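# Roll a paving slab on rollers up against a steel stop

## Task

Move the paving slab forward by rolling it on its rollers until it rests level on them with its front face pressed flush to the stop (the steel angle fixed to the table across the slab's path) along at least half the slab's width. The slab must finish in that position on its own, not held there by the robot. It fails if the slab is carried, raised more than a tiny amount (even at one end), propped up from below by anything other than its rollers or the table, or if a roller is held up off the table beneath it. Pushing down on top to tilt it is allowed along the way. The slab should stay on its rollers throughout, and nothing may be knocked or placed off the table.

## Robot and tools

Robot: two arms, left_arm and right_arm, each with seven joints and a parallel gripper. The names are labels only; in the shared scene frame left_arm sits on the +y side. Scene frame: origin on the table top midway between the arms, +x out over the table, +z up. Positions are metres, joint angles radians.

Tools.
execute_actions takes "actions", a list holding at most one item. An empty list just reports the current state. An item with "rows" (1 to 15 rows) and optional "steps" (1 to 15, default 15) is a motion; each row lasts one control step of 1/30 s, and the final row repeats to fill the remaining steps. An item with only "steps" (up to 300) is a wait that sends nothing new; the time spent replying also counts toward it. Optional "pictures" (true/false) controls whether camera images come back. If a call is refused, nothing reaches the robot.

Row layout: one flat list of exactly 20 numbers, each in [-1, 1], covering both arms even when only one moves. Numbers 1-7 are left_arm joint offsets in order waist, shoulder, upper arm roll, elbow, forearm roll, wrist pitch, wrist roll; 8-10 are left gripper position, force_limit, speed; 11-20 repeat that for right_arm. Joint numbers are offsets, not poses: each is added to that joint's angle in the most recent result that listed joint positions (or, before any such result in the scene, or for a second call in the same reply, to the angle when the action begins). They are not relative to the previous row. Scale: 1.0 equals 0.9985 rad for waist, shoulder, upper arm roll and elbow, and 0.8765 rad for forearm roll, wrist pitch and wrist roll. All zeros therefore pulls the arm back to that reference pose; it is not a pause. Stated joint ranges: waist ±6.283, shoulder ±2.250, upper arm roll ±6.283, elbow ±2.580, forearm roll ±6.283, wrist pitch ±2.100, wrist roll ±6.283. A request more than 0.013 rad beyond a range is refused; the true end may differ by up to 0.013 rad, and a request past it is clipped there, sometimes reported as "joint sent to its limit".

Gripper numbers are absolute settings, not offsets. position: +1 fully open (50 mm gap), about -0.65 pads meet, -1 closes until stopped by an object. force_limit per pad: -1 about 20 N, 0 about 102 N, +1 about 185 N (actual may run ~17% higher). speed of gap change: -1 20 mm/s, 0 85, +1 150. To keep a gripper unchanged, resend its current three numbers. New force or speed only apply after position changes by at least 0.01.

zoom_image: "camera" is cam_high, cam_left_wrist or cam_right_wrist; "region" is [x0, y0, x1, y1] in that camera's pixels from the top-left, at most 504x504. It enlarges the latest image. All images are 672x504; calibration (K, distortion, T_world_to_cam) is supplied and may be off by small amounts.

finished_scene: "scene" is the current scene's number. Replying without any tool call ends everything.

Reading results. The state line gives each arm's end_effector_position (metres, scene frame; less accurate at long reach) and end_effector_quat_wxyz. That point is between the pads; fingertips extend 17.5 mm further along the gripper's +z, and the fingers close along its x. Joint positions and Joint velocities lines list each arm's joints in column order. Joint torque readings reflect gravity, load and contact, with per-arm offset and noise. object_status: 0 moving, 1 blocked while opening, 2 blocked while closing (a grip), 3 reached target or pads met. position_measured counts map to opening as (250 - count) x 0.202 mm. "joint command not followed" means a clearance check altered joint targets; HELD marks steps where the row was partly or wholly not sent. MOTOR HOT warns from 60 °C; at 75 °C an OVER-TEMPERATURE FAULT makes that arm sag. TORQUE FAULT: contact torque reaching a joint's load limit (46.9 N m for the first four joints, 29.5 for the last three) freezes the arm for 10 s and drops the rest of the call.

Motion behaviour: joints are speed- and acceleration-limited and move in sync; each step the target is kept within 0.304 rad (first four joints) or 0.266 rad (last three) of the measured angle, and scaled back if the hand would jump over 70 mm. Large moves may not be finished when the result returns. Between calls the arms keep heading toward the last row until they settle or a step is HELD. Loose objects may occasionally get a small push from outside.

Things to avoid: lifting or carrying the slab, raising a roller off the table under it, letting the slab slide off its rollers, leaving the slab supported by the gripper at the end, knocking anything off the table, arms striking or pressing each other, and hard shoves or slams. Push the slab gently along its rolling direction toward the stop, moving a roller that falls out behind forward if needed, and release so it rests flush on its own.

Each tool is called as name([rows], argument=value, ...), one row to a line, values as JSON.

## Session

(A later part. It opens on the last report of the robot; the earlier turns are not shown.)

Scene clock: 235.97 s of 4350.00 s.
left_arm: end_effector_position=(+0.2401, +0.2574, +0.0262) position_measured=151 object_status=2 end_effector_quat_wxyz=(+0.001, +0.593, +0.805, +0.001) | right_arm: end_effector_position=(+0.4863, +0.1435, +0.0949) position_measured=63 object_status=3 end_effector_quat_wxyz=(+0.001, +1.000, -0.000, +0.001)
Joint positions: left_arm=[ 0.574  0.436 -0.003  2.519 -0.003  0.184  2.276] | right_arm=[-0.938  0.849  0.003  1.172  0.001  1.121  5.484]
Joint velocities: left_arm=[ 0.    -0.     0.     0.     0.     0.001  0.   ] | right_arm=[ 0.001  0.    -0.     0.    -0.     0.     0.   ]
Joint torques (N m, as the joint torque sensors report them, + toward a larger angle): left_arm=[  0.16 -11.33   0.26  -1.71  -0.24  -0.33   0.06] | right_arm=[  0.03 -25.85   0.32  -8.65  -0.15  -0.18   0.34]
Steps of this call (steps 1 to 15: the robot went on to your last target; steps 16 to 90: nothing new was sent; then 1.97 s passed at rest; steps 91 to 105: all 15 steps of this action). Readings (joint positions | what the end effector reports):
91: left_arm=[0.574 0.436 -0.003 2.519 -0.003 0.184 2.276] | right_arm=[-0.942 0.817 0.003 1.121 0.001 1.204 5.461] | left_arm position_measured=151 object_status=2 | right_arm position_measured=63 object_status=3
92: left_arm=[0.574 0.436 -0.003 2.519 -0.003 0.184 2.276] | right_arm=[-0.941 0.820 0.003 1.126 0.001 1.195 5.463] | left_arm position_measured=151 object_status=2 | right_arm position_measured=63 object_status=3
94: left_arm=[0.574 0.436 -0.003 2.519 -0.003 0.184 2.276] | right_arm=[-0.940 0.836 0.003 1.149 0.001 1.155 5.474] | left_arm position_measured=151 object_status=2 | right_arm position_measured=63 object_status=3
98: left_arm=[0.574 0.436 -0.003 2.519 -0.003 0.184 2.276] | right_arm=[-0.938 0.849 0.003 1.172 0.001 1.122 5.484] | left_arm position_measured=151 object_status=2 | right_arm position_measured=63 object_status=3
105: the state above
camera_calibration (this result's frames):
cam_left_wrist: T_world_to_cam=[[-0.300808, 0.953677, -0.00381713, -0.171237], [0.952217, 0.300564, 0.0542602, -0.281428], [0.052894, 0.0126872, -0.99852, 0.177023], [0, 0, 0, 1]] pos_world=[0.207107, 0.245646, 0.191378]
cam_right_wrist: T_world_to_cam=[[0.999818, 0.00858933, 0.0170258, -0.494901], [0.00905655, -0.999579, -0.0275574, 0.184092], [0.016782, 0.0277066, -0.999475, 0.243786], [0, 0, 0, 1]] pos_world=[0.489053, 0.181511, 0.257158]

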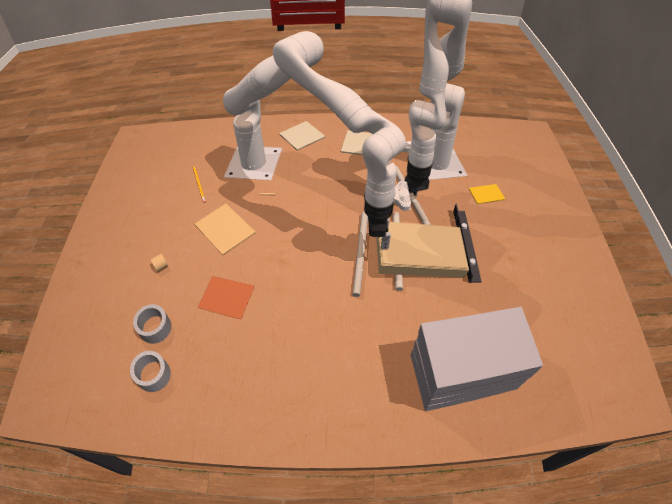

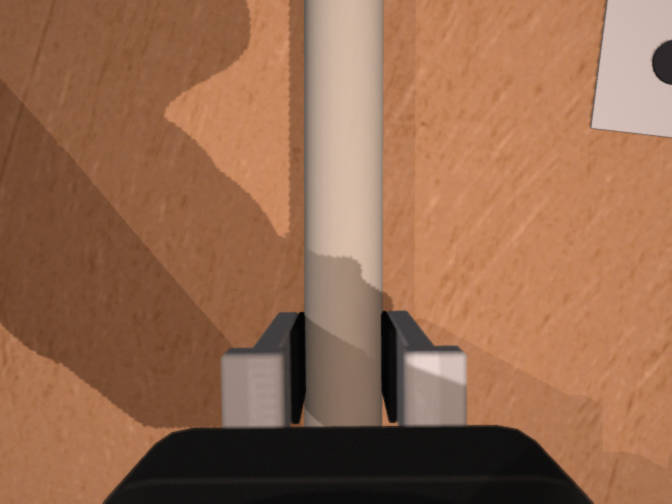

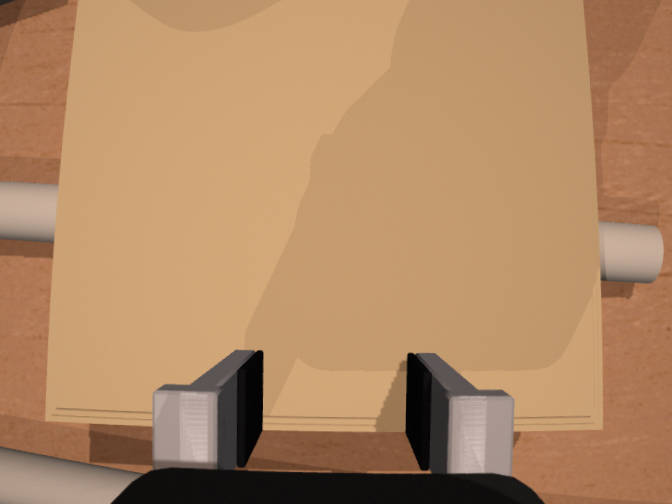

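execute_actions([
  {"rows":[[0,0,0,0,0,0,0,-1,0,0, 0,0.0116,0,0.011,0,-0.0258,0,0.6,0,1]],"steps":12},
], pictures=false)

execute_actions([
  {"rows":[[0,0,0,0,0,0,0,-1,0,0, 0,0.0046,0,0.0044,0,-0.0103,0,0.6,0,1]],"steps":12},
])

Scene clock: 239.93 s of 4350.00 s.
left_arm: end_effector_position=(+0.2401, +0.2574, +0.0262) position_measured=151 object_status=2 end_effector_quat_wxyz=(+0.001, +0.593, +0.805, +0.001) | right_arm: end_effector_position=(+0.4880, +0.1457, +0.0909) position_measured=63 object_status=3 end_effector_quat_wxyz=(-0.003, +1.000, -0.000, +0.004)
Joint positions: left_arm=[ 0.574  0.436 -0.003  2.519 -0.003  0.184  2.276] | right_arm=[-0.938  0.853  0.003  1.18   0.     1.1    5.484]
Joint velocities: left_arm=[ 0.     0.     0.    -0.001  0.001 -0.     0.   ] | right_arm=[-0.    -0.     0.     0.    -0.    -0.001 -0.   ]
Joint torques (N m, as the joint torque sensors report them, + toward a larger angle): left_arm=[  0.3  -10.83   0.49  -1.62  -0.28   0.12   0.16] | right_arm=[  0.05 -18.86   0.23  -6.41   0.11  -0.99   0.12]
Steps of this call (steps 1 to 15: the robot went on to your last target; steps 16 to 90: nothing new was sent; then 0.57 s passed at rest; steps 91 to 102: all 12 steps of this action). Readings (joint positions | what the end effector reports):
91: left_arm=[0.574 0.436 -0.003 2.519 -0.003 0.184 2.276] | right_arm=[-0.938 0.851 0.003 1.173 0.001 1.119 5.484] | left_arm position_measured=151 object_status=2 | right_arm position_measured=63 object_status=3
92: left_arm=[0.574 0.436 -0.003 2.519 -0.003 0.184 2.276] | right_arm=[-0.938 0.854 0.003 1.175 0.001 1.111 5.484] | left_arm position_measured=151 object_status=2 | right_arm position_measured=63 object_status=3
94: left_arm=[0.574 0.436 -0.003 2.519 -0.003 0.184 2.276] | right_arm=[-0.938 0.853 0.003 1.178 0.000 1.102 5.484] | left_arm position_measured=151 object_status=2 | right_arm position_measured=63 object_status=3
98: left_arm=[0.574 0.436 -0.003 2.519 -0.003 0.184 2.276] | right_arm=[-0.938 0.853 0.003 1.179 0.000 1.100 5.484] | left_arm position_measured=151 object_status=2 | right_arm position_measured=63 object_status=3
102: the state above

Scene clock: 240.33 s of 4350.00 s.
left_arm: end_effector_position=(+0.2401, +0.2574, +0.0262) position_measured=151 object_status=2 end_effector_quat_wxyz=(+0.001, +0.593, +0.805, +0.001) | right_arm: end_effector_position=(+0.4886, +0.1463, +0.0912) position_measured=63 object_status=3 end_effector_quat_wxyz=(-0.005, +1.000, -0.000, +0.006)
Joint positions: left_arm=[ 0.574  0.436 -0.003  2.519 -0.003  0.184  2.276] | right_arm=[-0.938  0.851  0.003  1.183 -0.     1.094  5.485]
Joint velocities: left_arm=[-0.    -0.    -0.    -0.     0.     0.002 -0.   ] | right_arm=[ 0. -0. -0. -0.  0.  0.  0.]
Joint torques (N m, as the joint torque sensors report them, + toward a larger angle): left_arm=[  0.05 -11.33   0.39  -1.67  -0.03  -0.14  -0.05] | right_arm=[  0.02 -20.88   0.21  -8.12   0.1   -1.76   0.03]
Steps of this call (steps 1 to 12: all 12 steps of this action). Readings (joint positions | what the end effector reports):
1: left_arm=[0.574 0.436 -0.003 2.519 -0.003 0.184 2.276] | right_arm=[-0.938 0.852 0.003 1.180 0.000 1.099 5.484] | left_arm position_measured=151 object_status=2 | right_arm position_measured=63 object_status=3
2: left_arm=[0.574 0.436 -0.003 2.519 -0.003 0.184 2.276] | right_arm=[-0.938 0.851 0.003 1.181 0.000 1.095 5.484] | left_arm position_measured=151 object_status=2 | right_arm position_measured=63 object_status=3
4: left_arm=[0.574 0.436 -0.003 2.519 -0.003 0.184 2.276] | right_arm=[-0.938 0.851 0.003 1.182 0.000 1.094 5.485] | left_arm position_measured=151 object_status=2 | right_arm position_measured=63 object_status=3
8: left_arm=[0.574 0.436 -0.003 2.519 -0.003 0.184 2.276] | right_arm=[-0.938 0.851 0.003 1.183 -0.000 1.094 5.485] | left_arm position_measured=151 object_status=2 | right_arm position_measured=63 object_status=3
12: the state above
camera_calibration (this result's frames):
cam_left_wrist: T_world_to_cam=[[-0.300808, 0.953677, -0.00381735, -0.171237], [0.952217, 0.300564, 0.0542609, -0.281428], [0.0528948, 0.0126872, -0.998519, 0.177023], [0, 0, 0, 1]] pos_world=[0.207107, 0.245646, 0.191378]
cam_right_wrist: T_world_to_cam=[[0.999604, 0.00843027, 0.026853, -0.497953], [0.00947153, -0.999199, -0.0388882, 0.187614], [0.0265036, 0.0391271, -0.998883, 0.233507], [0, 0, 0, 1]] pos_world=[0.48979, 0.182525, 0.253914]

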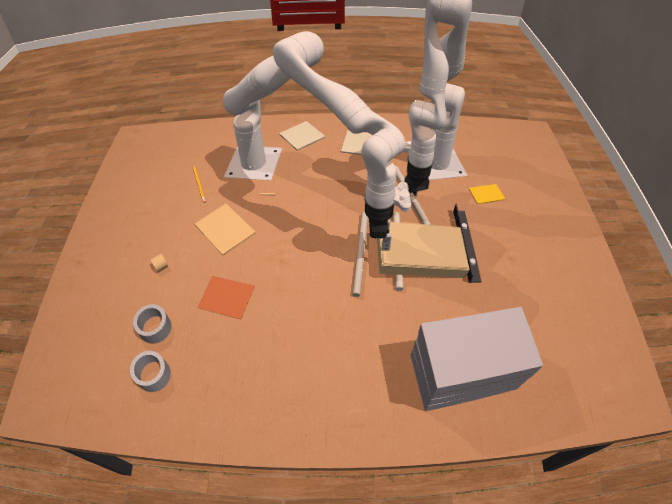

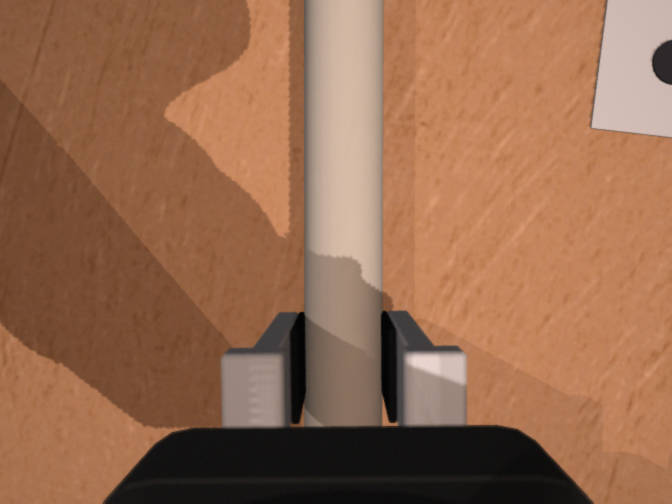

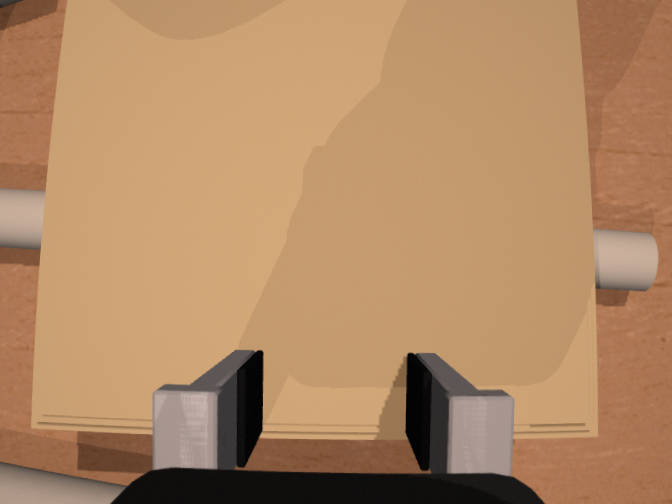

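execute_actions([
  {"rows":[[0,0,0,0,0,0,0,-1,0,0, 0,0.008,0,0.002,0,0,0,0.6,0,1],[0,0,0,0,0,0,0,-1,0,0, 0,0.012,0,0.004,0,0,0,0.6,0,1],[0,0,0,0,0,0,0,-1,0,0, 0,0.016,0,0.005,0,0,0,0.6,0,1],[0,0,0,0,0,0,0,-1,0,0, 0,0.020,0,0.006,0,0,0,0.6,0,1],[0,0,0,0,0,0,0,-1,0,0, 0,0.024,0,0.007,0,0,0,0.6,0,1],[0,0,0,0,0,0,0,-1,0,0, 0,0.028,0,0.008,0,0,0,0.6,0,1],[0,0,0,0,0,0,0,-1,0,0, 0,0.032,0,0.010,0,0,0,0.6,0,1],[0,0,0,0,0,0,0,-1,0,0, 0,0.036,0,0.011,0,0,0,0.6,0,1],[0,0,0,0,0,0,0,-1,0,0, 0,0.039,0,0.012,0,0,0,0.6,0,1]],"steps":15},
])

Scene clock: 245.77 s of 4350.00 s.
left_arm: end_effector_position=(+0.2401, +0.2574, +0.0262) position_measured=151 object_status=2 end_effector_quat_wxyz=(+0.001, +0.593, +0.805, +0.001) | right_arm: end_effector_position=(+0.4883, +0.1491, +0.0894) position_measured=63 object_status=3 end_effector_quat_wxyz=(-0.006, +1.000, +0.000, +0.004)
Joint positions: left_arm=[ 0.574  0.436 -0.003  2.519 -0.003  0.184  2.276] | right_arm=[-0.939  0.857  0.001  1.177 -0.003  1.093  5.485]
Joint velocities: left_arm=[-0. -0.  0.  0. -0. -0. -0.] | right_arm=[-0.    -0.     0.001  0.     0.    -0.     0.   ]
Joint torques (N m, as the joint torque sensors report them, + toward a larger angle): left_arm=[  0.21 -10.61   0.07  -1.69  -0.02  -0.11   0.22] | right_arm=[ 0.18  3.04  1.31  4.21  1.3  -0.14 -0.03]
Steps of this call (steps 1 to 15: the robot went on to your last target; steps 16 to 90: nothing new was sent; then 1.93 s passed at rest; steps 91 to 105: all 15 steps of this action). Readings (joint positions | what the end effector reports):
91: left_arm=[0.574 0.436 -0.003 2.519 -0.003 0.184 2.276] | right_arm=[-0.938 0.851 0.003 1.183 -0.000 1.094 5.485] | left_arm position_measured=151 object_status=2 | right_arm position_measured=63 object_status=3
92: left_arm=[0.574 0.436 -0.003 2.519 -0.003 0.184 2.276] | right_arm=[-0.938 0.852 0.003 1.182 -0.000 1.094 5.485] | left_arm position_measured=151 object_status=2 | right_arm position_measured=63 object_status=3
94: left_arm=[0.574 0.436 -0.003 2.519 -0.003 0.184 2.276] | right_arm=[-0.938 0.853 0.003 1.181 -0.001 1.096 5.485] | left_arm position_measured=151 object_status=2 | right_arm position_measured=63 object_status=3
98: left_arm=[0.574 0.436 -0.003 2.519 -0.003 0.184 2.276] | right_arm=[-0.939 0.857 0.001 1.177 -0.003 1.093 5.485] | left_arm position_measured=151 object_status=2 | right_arm position_measured=63 object_status=3
105: the state above
camera_calibration (this result's frames):
cam_left_wrist: T_world_to_cam=[[-0.300808, 0.953677, -0.00381773, -0.171237], [0.952217, 0.300564, 0.0542616, -0.281428], [0.0528955, 0.012687, -0.998519, 0.177023], [0, 0, 0, 1]] pos_world=[0.207107, 0.245646, 0.191378]
cam_right_wrist: T_world_to_cam=[[0.999665, 0.00866857, 0.0243787, -0.497482], [0.00968286, -0.999079, -0.0418003, 0.190469], [0.0239939, 0.0420224, -0.998829, 0.23238], [0, 0, 0, 1]] pos_world=[0.489895, 0.184841, 0.252198]

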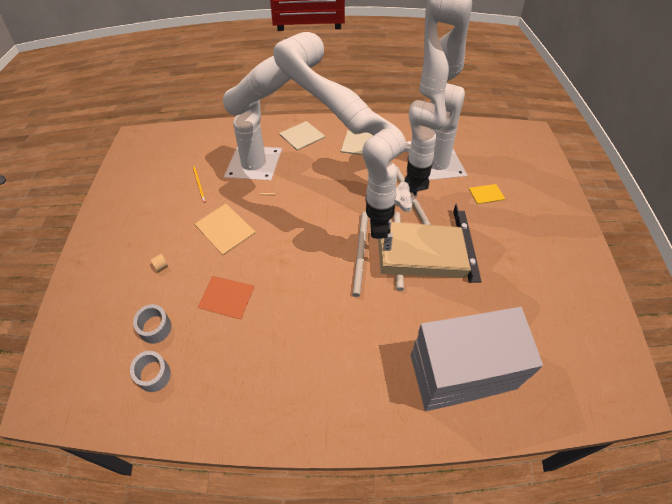

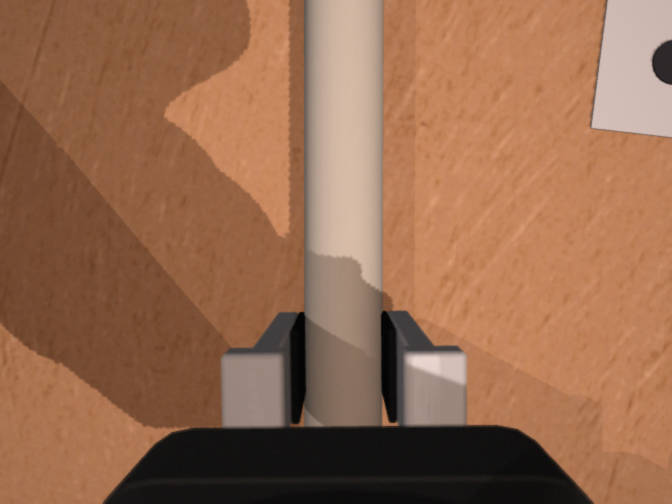

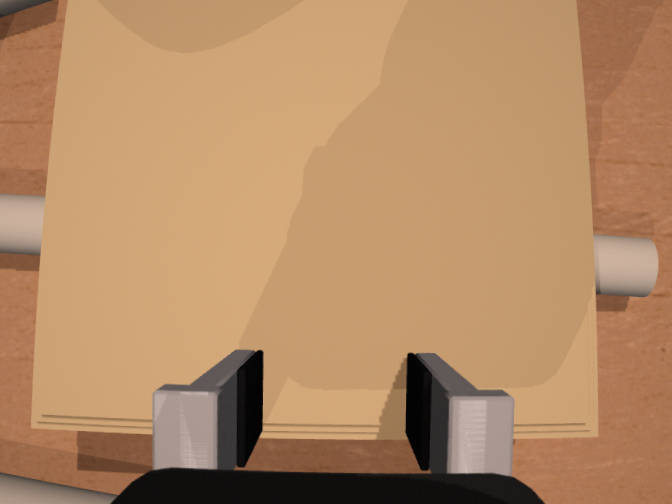

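execute_actions([
  {"rows":[[0,0,0,0,0,0,0,-1,0,0, 0,0.034,0,0.018,0,0,0,0.6,0,1],[0,0,0,0,0,0,0,-1,0,0, 0,0.036,0,0.020,0,0,0,0.6,0,1],[0,0,0,0,0,0,0,-1,0,0, 0,0.038,0,0.021,0,0,0,0.6,0,1],[0,0,0,0,0,0,0,-1,0,0, 0,0.040,0,0.022,0,0,0,0.6,0,1],[0,0,0,0,0,0,0,-1,0,0, 0,0.042,0,0.024,0,0,0,0.6,0,1],[0,0,0,0,0,0,0,-1,0,0, 0,0.044,0,0.025,0,0,0,0.6,0,1],[0,0,0,0,0,0,0,-1,0,0, 0,0.046,0,0.027,0,0,0,0.6,0,1]],"steps":15},
])

Scene clock: 251.17 s of 4350.00 s.
left_arm: end_effector_position=(+0.2401, +0.2574, +0.0262) position_measured=151 object_status=2 end_effector_quat_wxyz=(+0.001, +0.593, +0.805, +0.001) | right_arm: end_effector_position=(+0.4880, +0.1481, +0.0861) position_measured=63 object_status=3 end_effector_quat_wxyz=(-0.005, +1.000, -0.001, +0.003)
Joint positions: left_arm=[ 0.574  0.436 -0.003  2.519 -0.003  0.184  2.276] | right_arm=[-0.937  0.861  0.001  1.179 -0.005  1.09   5.484]
Joint velocities: left_arm=[-0.    -0.     0.001 -0.     0.     0.     0.001] | right_arm=[ 0.     0.007  0.001  0.001  0.001 -0.002  0.   ]
Joint torques (N m, as the joint torque sensors report them, + toward a larger angle): left_arm=[  0.06 -11.22   0.23  -1.59  -0.39  -0.24   0.08] | right_arm=[-1.18  9.65  0.03  9.58  0.96  1.35  0.21]
Steps of this call (steps 1 to 15: the robot went on to your last target; steps 16 to 90: nothing new was sent; then 1.90 s passed at rest; steps 91 to 105: all 15 steps of this action). Readings (joint positions | what the end effector reports):
91: left_arm=[0.574 0.436 -0.003 2.519 -0.003 0.184 2.276] | right_arm=[-0.939 0.857 0.001 1.177 -0.003 1.093 5.485] | left_arm position_measured=151 object_status=2 | right_arm position_measured=63 object_status=3
92: left_arm=[0.574 0.436 -0.003 2.519 -0.003 0.184 2.276] | right_arm=[-0.939 0.857 0.001 1.177 -0.004 1.093 5.485] | left_arm position_measured=151 object_status=2 | right_arm position_measured=63 object_status=3
94: left_arm=[0.574 0.436 -0.003 2.519 -0.003 0.184 2.276] | right_arm=[-0.938 0.858 0.001 1.177 -0.005 1.094 5.485] | left_arm position_measured=151 object_status=2 | right_arm position_measured=63 object_status=3
98: left_arm=[0.574 0.436 -0.003 2.519 -0.003 0.184 2.276] | right_arm=[-0.938 0.858 0.001 1.178 -0.005 1.092 5.484] | left_arm position_measured=151 object_status=2 | right_arm position_measured=63 object_status=3
105: the state above
camera_calibration (this result's frames):
cam_left_wrist: T_world_to_cam=[[-0.300808, 0.953677, -0.00381757, -0.171237], [0.952217, 0.300564, 0.0542615, -0.281428], [0.0528954, 0.0126871, -0.998519, 0.177023], [0, 0, 0, 1]] pos_world=[0.207107, 0.245646, 0.191378]
cam_right_wrist: T_world_to_cam=[[0.999768, 0.00597218, 0.0206844, -0.496341], [0.00680276, -0.999164, -0.0403201, 0.190644], [0.0204263, 0.0404515, -0.998973, 0.231162], [0, 0, 0, 1]] pos_world=[0.490207, 0.184098, 0.248878]

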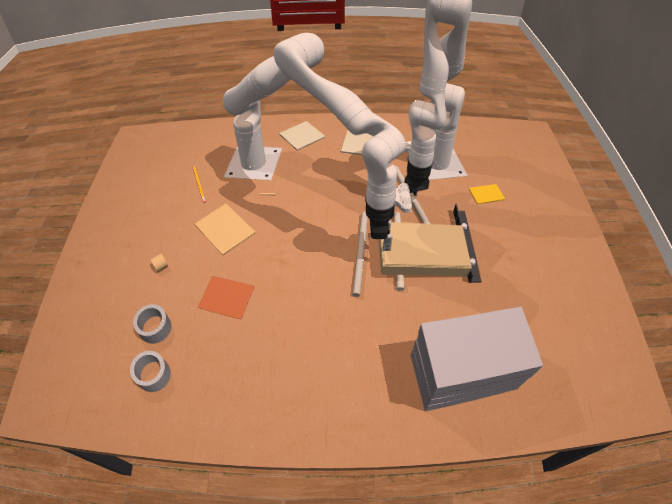

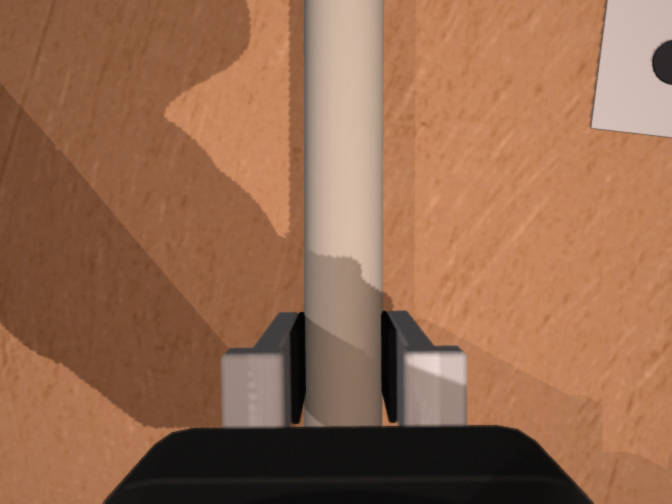

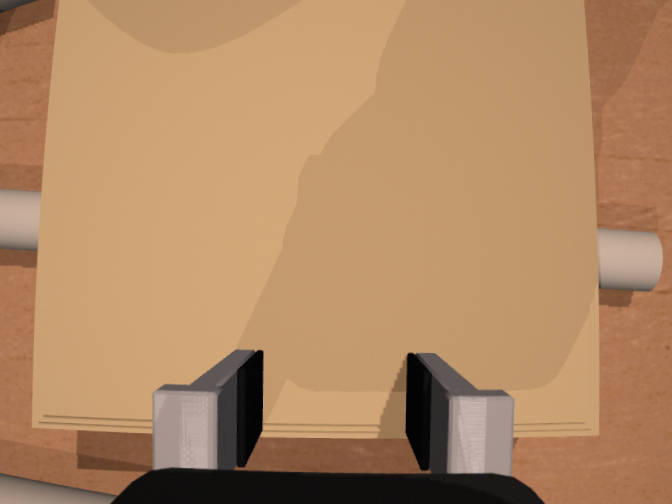

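execute_actions(actions=[])

Scene clock: 252.43 s of 4350.00 s.
left_arm: end_effector_position=(+0.2401, +0.2574, +0.0262) position_measured=151 object_status=2 end_effector_quat_wxyz=(+0.001, +0.593, +0.805, +0.001) | right_arm: end_effector_position=(+0.4880, +0.1480, +0.0858) position_measured=63 object_status=3 end_effector_quat_wxyz=(-0.005, +1.000, -0.001, +0.002)
Joint positions: left_arm=[ 0.574  0.436 -0.003  2.519 -0.003  0.184  2.276] | right_arm=[-0.937  0.862  0.001  1.179 -0.005  1.09   5.484]
Joint velocities: left_arm=[-0.     0.     0.     0.    -0.     0.002  0.   ] | right_arm=[-0.     0.    -0.001  0.    -0.     0.    -0.   ]
Joint torques (N m, as the joint torque sensors report them, + toward a larger angle): left_arm=[  0.   -10.93   0.45  -1.86  -0.22  -0.06   0.12] | right_arm=[-1.    9.78  0.16  9.52  0.81  1.26  0.35]
Steps of this call (steps 1 to 15: the robot went on to your last target; steps 16 to 38: nothing new was sent). Readings (joint positions | what the end effector reports):
1: left_arm=[0.574 0.436 -0.003 2.519 -0.003 0.184 2.276] | right_arm=[-0.937 0.861 0.001 1.179 -0.005 1.090 5.484] | left_arm position_measured=151 object_status=2 | right_arm position_measured=63 object_status=3
2: left_arm=[0.574 0.436 -0.003 2.519 -0.003 0.184 2.276] | right_arm=[-0.937 0.861 0.001 1.179 -0.005 1.090 5.484] | left_arm position_measured=151 object_status=2 | right_arm position_measured=63 object_status=3
4: left_arm=[0.574 0.436 -0.003 2.519 -0.003 0.184 2.276] | right_arm=[-0.937 0.862 0.001 1.179 -0.005 1.090 5.484] | left_arm position_measured=151 object_status=2 | right_arm position_measured=63 object_status=3
8: left_arm=[0.574 0.436 -0.003 2.519 -0.003 0.184 2.276] | right_arm=[-0.937 0.862 0.001 1.179 -0.005 1.090 5.484] | left_arm position_measured=151 object_status=2 | right_arm position_measured=63 object_status=3
38: the state above
All arms were judged still, so your last target was given up. Only a new action makes them travel on or press farther. Fingers that are still opening or closing keep moving.
camera_calibration (this result's frames):
cam_left_wrist: T_world_to_cam=[[-0.300808, 0.953677, -0.00381748, -0.171237], [0.952217, 0.300564, 0.0542615, -0.281428], [0.0528954, 0.0126872, -0.998519, 0.177023], [0, 0, 0, 1]] pos_world=[0.207107, 0.245646, 0.191378]
cam_right_wrist: T_world_to_cam=[[0.999775, 0.00588441, 0.020367, -0.496292], [0.00669443, -0.99918, -0.039934, 0.190538], [0.0201153, 0.0400614, -0.998995, 0.231027], [0, 0, 0, 1]] pos_world=[0.490258, 0.184047, 0.248511]

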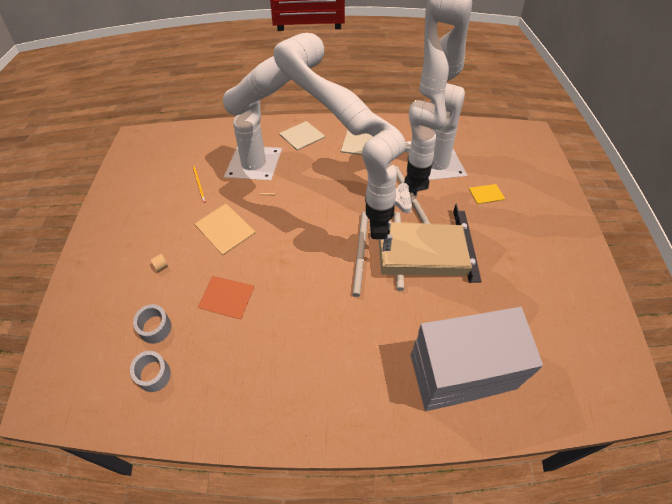

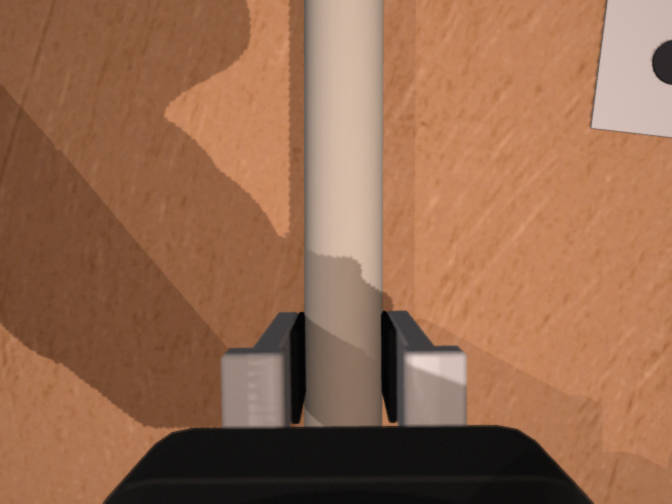

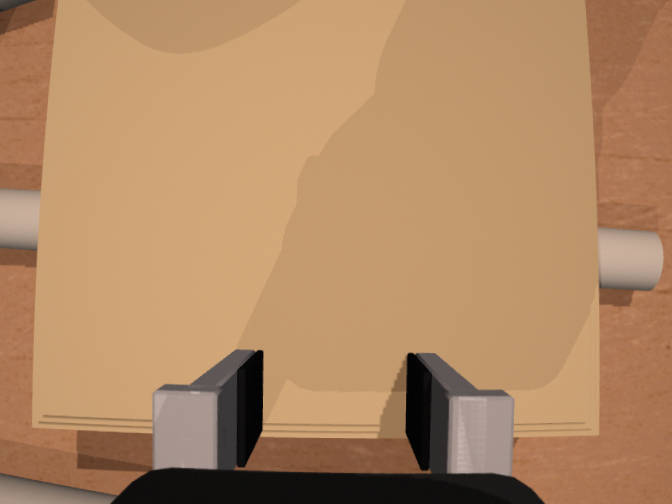

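execute_actions([
  {"rows":[[0,0,0,0,0,0,0,-1,0,0, 0,0.042,0,0.025,0,0,0,0.6,0,1],[0,0,0,0,0,0,0,-1,0,0, 0,0.043,0,0.026,0,0,0,0.6,0,1],[0,0,0,0,0,0,0,-1,0,0, 0,0.044,0,0.027,0,-0.002,0,0.6,0,1],[0,0,0,0,0,0,0,-1,0,0, 0,0.045,0,0.028,0,-0.003,0,0.6,0,1],[0,0,0,0,0,0,0,-1,0,0, 0,0.046,0,0.029,0,-0.004,0,0.6,0,1],[0,0,0,0,0,0,0,-1,0,0, 0,0.047,0,0.030,0,-0.005,0,0.6,0,1]],"steps":15},
], pictures=false)

execute_actions([
  {"steps":15},
])

zoom_image(camera="cam_high", region=[330,190,510,310])

Scene clock: 255.20 s of 4350.00 s.
left_arm: end_effector_position=(+0.2401, +0.2574, +0.0262) position_measured=151 object_status=2 end_effector_quat_wxyz=(+0.001, +0.593, +0.805, +0.001) | right_arm: end_effector_position=(+0.4879, +0.1460, +0.0819) position_measured=63 object_status=3 end_effector_quat_wxyz=(-0.004, +1.000, -0.003, +0.001)
Joint positions: left_arm=[ 0.574  0.436 -0.003  2.519 -0.003  0.184  2.276] | right_arm=[-0.935  0.865  0.002  1.185 -0.007  1.084  5.484]
Joint velocities: left_arm=[-0.  0. -0.  0. -0.  0. -0.] | right_arm=[0.003 0.007 0.003 0.006 0.001 0.    0.001]
Joint torques (N m, as the joint torque sensors report them, + toward a larger angle): left_arm=[  0.19 -11.08   0.14  -1.68  -0.07  -0.1   -0.02] | right_arm=[-2.2  10.94 -0.54  8.71  0.6   0.54 -0.12]
Steps of this call (steps 1 to 68: nothing new was sent; steps 69 to 83: all 15 steps of this action). Readings (joint positions | what the end effector reports):
69: left_arm=[0.574 0.436 -0.003 2.519 -0.003 0.184 2.276] | right_arm=[-0.937 0.862 0.001 1.179 -0.005 1.090 5.484] | left_arm position_measured=151 object_status=2 | right_arm position_measured=63 object_status=3
70: left_arm=[0.574 0.436 -0.003 2.519 -0.003 0.184 2.276] | right_arm=[-0.937 0.862 0.001 1.180 -0.007 1.090 5.484] | left_arm position_measured=151 object_status=2 | right_arm position_measured=63 object_status=3
72: left_arm=[0.574 0.436 -0.003 2.519 -0.003 0.184 2.276] | right_arm=[-0.936 0.862 0.002 1.181 -0.007 1.088 5.484] | left_arm position_measured=151 object_status=2 | right_arm position_measured=63 object_status=3
76: left_arm=[0.574 0.436 -0.003 2.519 -0.003 0.184 2.276] | right_arm=[-0.936 0.865 0.002 1.184 -0.007 1.084 5.484] | left_arm position_measured=151 object_status=2 | right_arm position_measured=63 object_status=3
83: the state above

Scene clock: 255.70 s of 4350.00 s.
left_arm: end_effector_position=(+0.2401, +0.2574, +0.0262) position_measured=151 object_status=2 end_effector_quat_wxyz=(+0.001, +0.593, +0.805, +0.001) | right_arm: end_effector_position=(+0.4879, +0.1459, +0.0819) position_measured=63 object_status=3 end_effector_quat_wxyz=(-0.004, +1.000, -0.003, +0.001)
Joint positions: left_arm=[ 0.574  0.436 -0.003  2.519 -0.003  0.184  2.276] | right_arm=[-0.935  0.865  0.002  1.185 -0.007  1.084  5.484]
Joint velocities: left_arm=[ 0.    -0.    -0.    -0.    -0.     0.     0.001] | right_arm=[-0. -0.  0. -0. -0.  0.  0.]
Joint torques (N m, as the joint torque sensors report them, + toward a larger angle): left_arm=[  0.12 -11.12   0.52  -2.    -0.15  -0.15   0.14] | right_arm=[-1.72 11.57 -0.36  9.32  1.    0.55 -0.08]
Steps of this call (steps 1 to 15: the robot went on to your last target). Readings (joint positions | what the end effector reports):
1: left_arm=[0.574 0.436 -0.003 2.519 -0.003 0.184 2.276] | right_arm=[-0.935 0.865 0.002 1.185 -0.007 1.084 5.484] | left_arm position_measured=151 object_status=2 | right_arm position_measured=63 object_status=3
2: left_arm=[0.574 0.436 -0.003 2.519 -0.003 0.184 2.276] | right_arm=[-0.935 0.865 0.002 1.185 -0.007 1.084 5.484] | left_arm position_measured=151 object_status=2 | right_arm position_measured=63 object_status=3
4: left_arm=[0.574 0.436 -0.003 2.519 -0.003 0.184 2.276] | right_arm=[-0.935 0.865 0.002 1.185 -0.007 1.084 5.484] | left_arm position_measured=151 object_status=2 | right_arm position_measured=63 object_status=3
8: left_arm=[0.574 0.436 -0.003 2.519 -0.003 0.184 2.276] | right_arm=[-0.935 0.865 0.002 1.185 -0.007 1.084 5.484] | left_arm position_measured=151 object_status=2 | right_arm position_measured=63 object_status=3
15: the state above
All arms were judged still, so your last target was given up. Only a new action makes them travel on or press farther. Fingers that are still opening or closing keep moving.
camera_calibration (this result's frames):
cam_left_wrist: T_world_to_cam=[[-0.300808, 0.953677, -0.0038178, -0.171237], [0.952217, 0.300564, 0.054262, -0.281428], [0.052896, 0.0126871, -0.998519, 0.177023], [0, 0, 0, 1]] pos_world=[0.207107, 0.245646, 0.191378]
cam_right_wrist: T_world_to_cam=[[0.99985, 0.00212393, 0.0172005, -0.495363], [0.00277674, -0.999273, -0.0380188, 0.190087], [0.0171072, 0.0380609, -0.999129, 0.229064], [0, 0, 0, 1]] pos_world=[0.490842, 0.182282, 0.244612]

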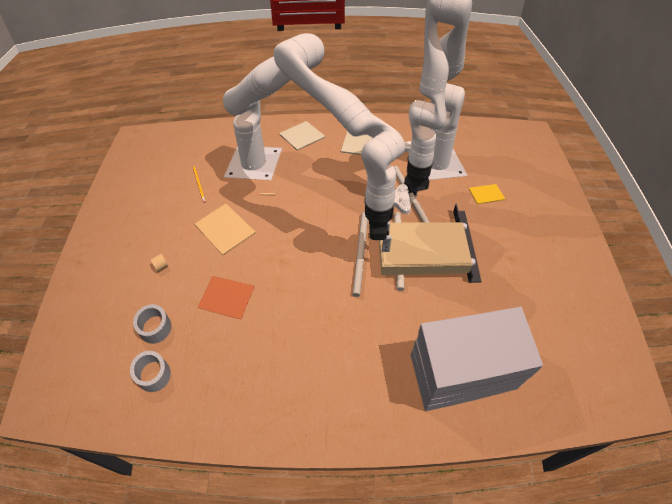

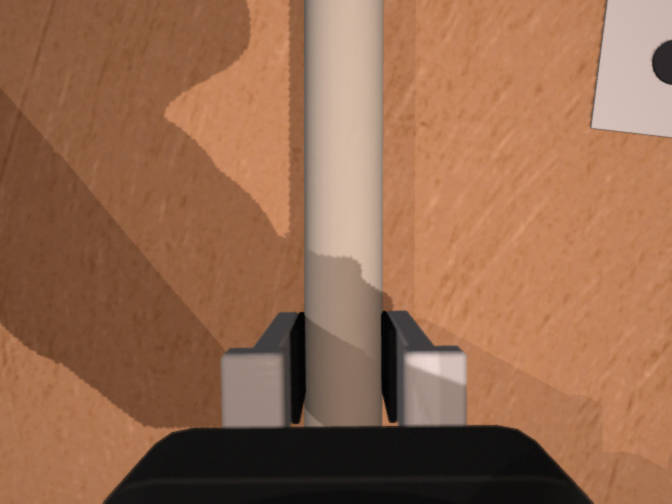

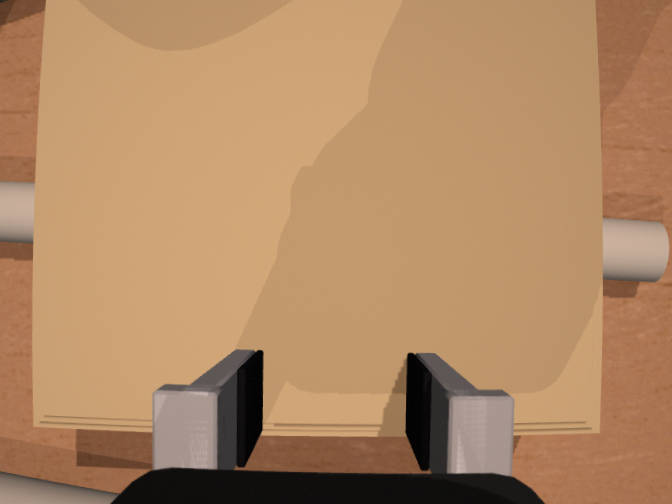

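Region (330, 190, 510, 310) of cam_high's 672x504 image, scaled by 2.800, with more detail than that image has.

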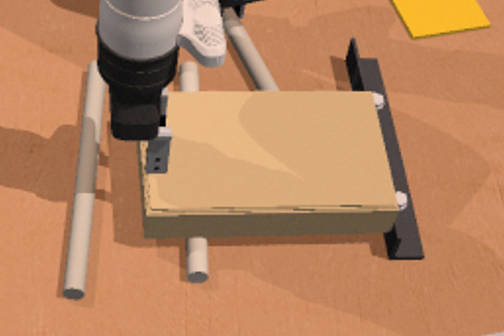

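execute_actions([
  {"rows":[[0,0,0,0,0,0,0,-1,0,0, 0,0.045,0,0.025,0,0,0,0.6,0,1],[0,0,0,0,0,0,0,-1,0,0, 0,0.046,0,0.026,0,0,0,0.6,0,1],[0,0,0,0,0,0,0,-1,0,0, 0,0.047,0,0.027,0,-0.002,0,0.6,0,1],[0,0,0,0,0,0,0,-1,0,0, 0,0.048,0,0.028,0,-0.003,0,0.6,0,1]],"steps":15},
])

zoom_image(camera="cam_high", region=[330,190,510,310])

Scene clock: 259.07 s of 4350.00 s.
left_arm: end_effector_position=(+0.2401, +0.2574, +0.0262) position_measured=151 object_status=2 end_effector_quat_wxyz=(+0.001, +0.593, +0.805, +0.001) | right_arm: end_effector_position=(+0.4879, +0.1459, +0.0814) position_measured=63 object_status=3 end_effector_quat_wxyz=(-0.005, +1.000, -0.005, +0.000)
Joint positions: left_arm=[ 0.574  0.436 -0.003  2.519 -0.003  0.184  2.276] | right_arm=[-0.934  0.865  0.002  1.187 -0.01   1.081  5.484]
Joint velocities: left_arm=[-0.     0.     0.001 -0.     0.     0.     0.   ] | right_arm=[ 0.001  0.     0.001 -0.     0.    -0.    -0.   ]
Joint torques (N m, as the joint torque sensors report them, + toward a larger angle): left_arm=[  0.13 -10.77   0.02  -1.77  -0.09  -0.18   0.03] | right_arm=[-1.05 15.51  0.25 10.29  1.29 -0.09  0.19]
Steps of this call (steps 1 to 86: nothing new was sent; steps 87 to 101: all 15 steps of this action). Readings (joint positions | what the end effector reports):
87: left_arm=[0.574 0.436 -0.003 2.519 -0.003 0.184 2.276] | right_arm=[-0.935 0.866 0.002 1.185 -0.007 1.084 5.484] | left_arm position_measured=151 object_status=2 | right_arm position_measured=63 object_status=3
88: left_arm=[0.574 0.436 -0.003 2.519 -0.003 0.184 2.276] | right_arm=[-0.934 0.866 0.002 1.185 -0.009 1.084 5.484] | left_arm position_measured=151 object_status=2 | right_arm position_measured=63 object_status=3
90: left_arm=[0.574 0.436 -0.003 2.519 -0.003 0.184 2.276] | right_arm=[-0.934 0.866 0.002 1.186 -0.010 1.083 5.484] | left_arm position_measured=151 object_status=2 | right_arm position_measured=63 object_status=3
94: left_arm=[0.574 0.436 -0.003 2.519 -0.003 0.184 2.276] | right_arm=[-0.934 0.865 0.002 1.187 -0.010 1.082 5.484] | left_arm position_measured=151 object_status=2 | right_arm position_measured=63 object_status=3
101: the state above
camera_calibration (this result's frames):
cam_left_wrist: T_world_to_cam=[[-0.300808, 0.953677, -0.00381788, -0.171237], [0.952217, 0.300565, 0.0542623, -0.281428], [0.0528962, 0.0126871, -0.998519, 0.177023], [0, 0, 0, 1]] pos_world=[0.207107, 0.245646, 0.191378]
cam_right_wrist: T_world_to_cam=[[0.999873, -0.00058444, 0.0159246, -0.494922], [0.0000611626, -0.999179, -0.0405106, 0.191502], [0.0159352, 0.0405064, -0.999052, 0.228786], [0, 0, 0, 1]] pos_world=[0.491201, 0.181788, 0.244208]

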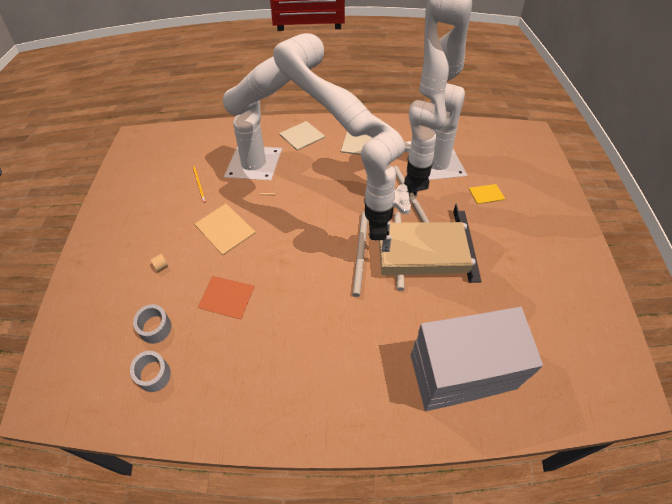

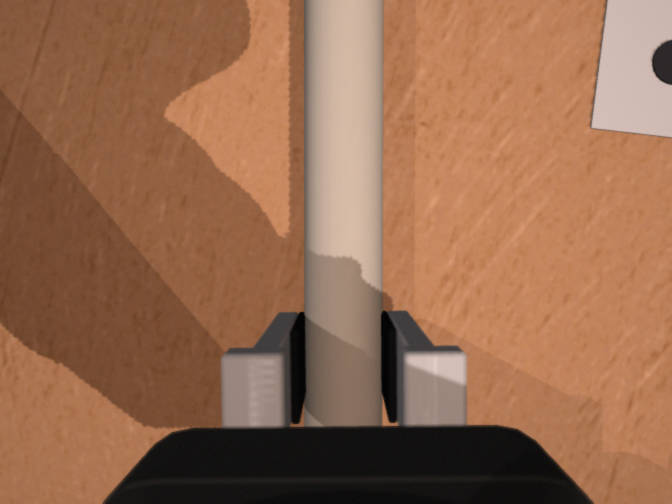

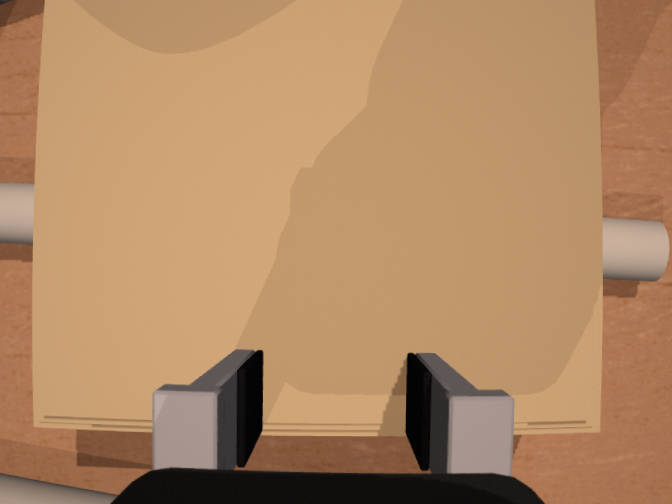

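Region (330, 190, 510, 310) of cam_high's 672x504 image, scaled by 2.800, with more detail than that image has.

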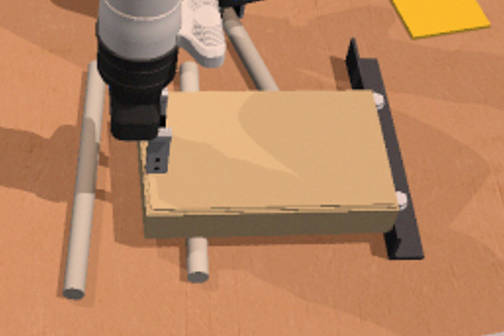

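execute_actions([
  {"rows":[[0,0,0,0,0,0,0,-1,0,0, 0.001,0.045,0,0.028,0,-0.002,0.001,0.6,0,1],[0,0,0,0,0,0,0,-1,0,0, 0.002,0.043,0,0.031,0,-0.004,0.002,0.6,0,1],[0,0,0,0,0,0,0,-1,0,0, 0.003,0.041,0,0.034,0,-0.005,0.004,0.6,0,1],[0,0,0,0,0,0,0,-1,0,0, 0.004,0.039,0,0.037,0,-0.007,0.005,0.6,0,1],[0,0,0,0,0,0,0,-1,0,0, 0.005,0.038,0,0.040,0,-0.009,0.006,0.6,0,1],[0,0,0,0,0,0,0,-1,0,0, 0.006,0.036,0,0.043,0,-0.010,0.007,0.6,0,1],[0,0,0,0,0,0,0,-1,0,0, 0.007,0.034,0,0.045,0,-0.012,0.008,0.6,0,1],[0,0,0,0,0,0,0,-1,0,0, 0.008,0.032,0,0.048,0,-0.014,0.009,0.6,0,1],[0,0,0,0,0,0,0,-1,0,0, 0.009,0.031,0,0.051,0,-0.016,0.011,0.6,0,1],[0,0,0,0,0,0,0,-1,0,0, 0.010,0.029,0,0.053,0,-0.018,0.012,0.6,0,1],[0,0,0,0,0,0,0,-1,0,0, 0.012,0.027,0,0.056,0,-0.020,0.0135,0.6,0,1]],"steps":15},
])

zoom_image(camera="cam_high", region=[330,190,510,310])

Scene clock: 280.30 s of 4350.00 s.
left_arm: end_effector_position=(+0.2401, +0.2574, +0.0262) position_measured=151 object_status=2 end_effector_quat_wxyz=(+0.001, +0.593, +0.805, +0.001) | right_arm: end_effector_position=(+0.4876, +0.1365, +0.0815) position_measured=63 object_status=3 end_effector_quat_wxyz=(-0.007, +1.000, -0.006, -0.001)
Joint positions: left_arm=[ 0.574  0.436 -0.003  2.519 -0.003  0.184  2.276] | right_arm=[-0.921  0.85   0.002  1.22  -0.013  1.064  5.496]
Joint velocities: left_arm=[-0.     0.    -0.    -0.001  0.     0.    -0.001] | right_arm=[ 0.002 -0.003 -0.001  0.006 -0.001 -0.007  0.001]
Joint torques (N m, as the joint torque sensors report them, + toward a larger angle): left_arm=[  0.23 -10.94   0.2   -1.69   0.02  -0.17   0.07] | right_arm=[-0.47 10.86  0.71  8.33  1.51 -0.21  0.26]
Steps of this call (steps 1 to 15: the robot went on to your last target; steps 16 to 90: nothing new was sent; then 17.73 s passed at rest; steps 91 to 105: all 15 steps of this action). Readings (joint positions | what the end effector reports):
91: left_arm=[0.574 0.436 -0.003 2.519 -0.003 0.184 2.276] | right_arm=[-0.933 0.865 0.002 1.187 -0.010 1.081 5.485] | left_arm position_measured=151 object_status=2 | right_arm position_measured=63 object_status=3
92: left_arm=[0.574 0.436 -0.003 2.519 -0.003 0.184 2.276] | right_arm=[-0.932 0.864 0.002 1.189 -0.012 1.079 5.485] | left_arm position_measured=151 object_status=2 | right_arm position_measured=63 object_status=3
94: left_arm=[0.574 0.436 -0.003 2.519 -0.003 0.184 2.276] | right_arm=[-0.930 0.862 0.002 1.194 -0.013 1.076 5.487] | left_arm position_measured=151 object_status=2 | right_arm position_measured=63 object_status=3
98: left_arm=[0.574 0.436 -0.003 2.519 -0.003 0.184 2.276] | right_arm=[-0.926 0.856 0.002 1.206 -0.013 1.071 5.491] | left_arm position_measured=151 object_status=2 | right_arm position_measured=63 object_status=3
105: the state above
camera_calibration (this result's frames):
cam_left_wrist: T_world_to_cam=[[-0.300808, 0.953677, -0.00381801, -0.171237], [0.952217, 0.300564, 0.0542626, -0.281428], [0.0528965, 0.012687, -0.998519, 0.177023], [0, 0, 0, 1]] pos_world=[0.207107, 0.245646, 0.191378]
cam_right_wrist: T_world_to_cam=[[0.999897, -0.00262769, 0.0141089, -0.494163], [-0.00201906, -0.999074, -0.0429807, 0.183373], [0.0142088, 0.0429477, -0.998976, 0.229719], [0, 0, 0, 1]] pos_world=[0.491219, 0.172039, 0.244337]

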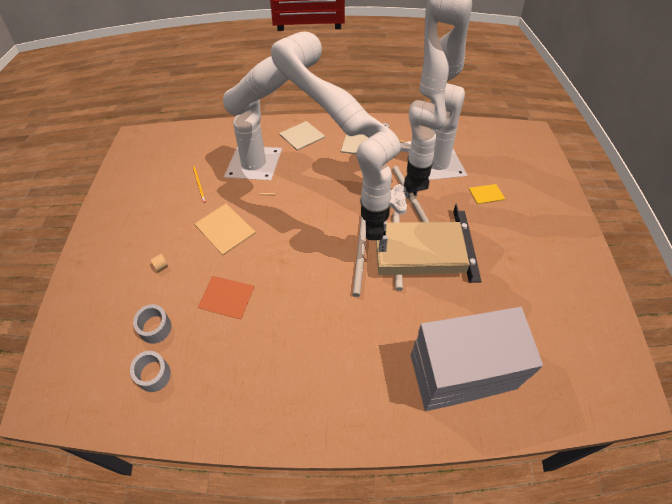

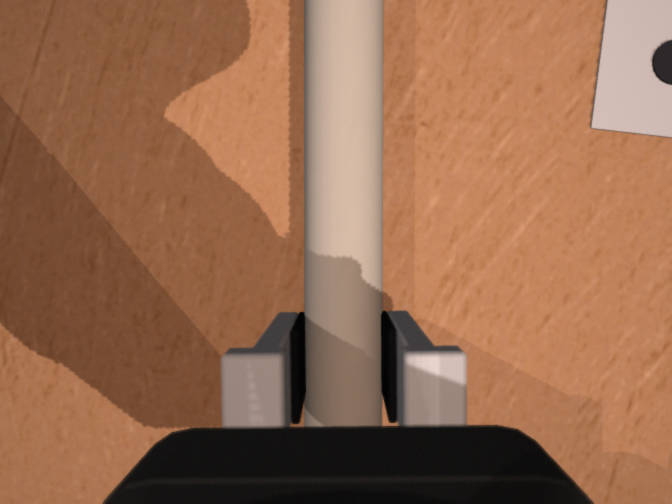

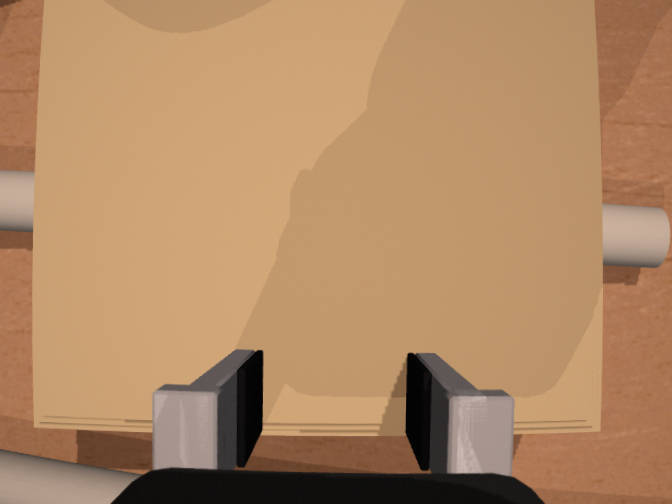

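Region (330, 190, 510, 310) of cam_high's 672x504 image, scaled by 2.800, with more detail than that image has.

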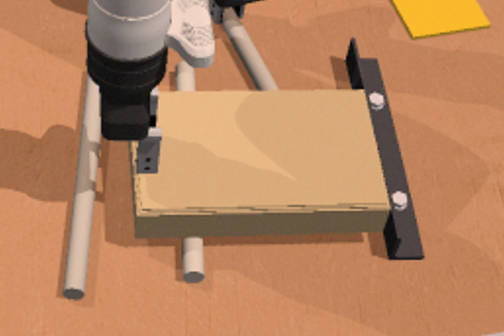

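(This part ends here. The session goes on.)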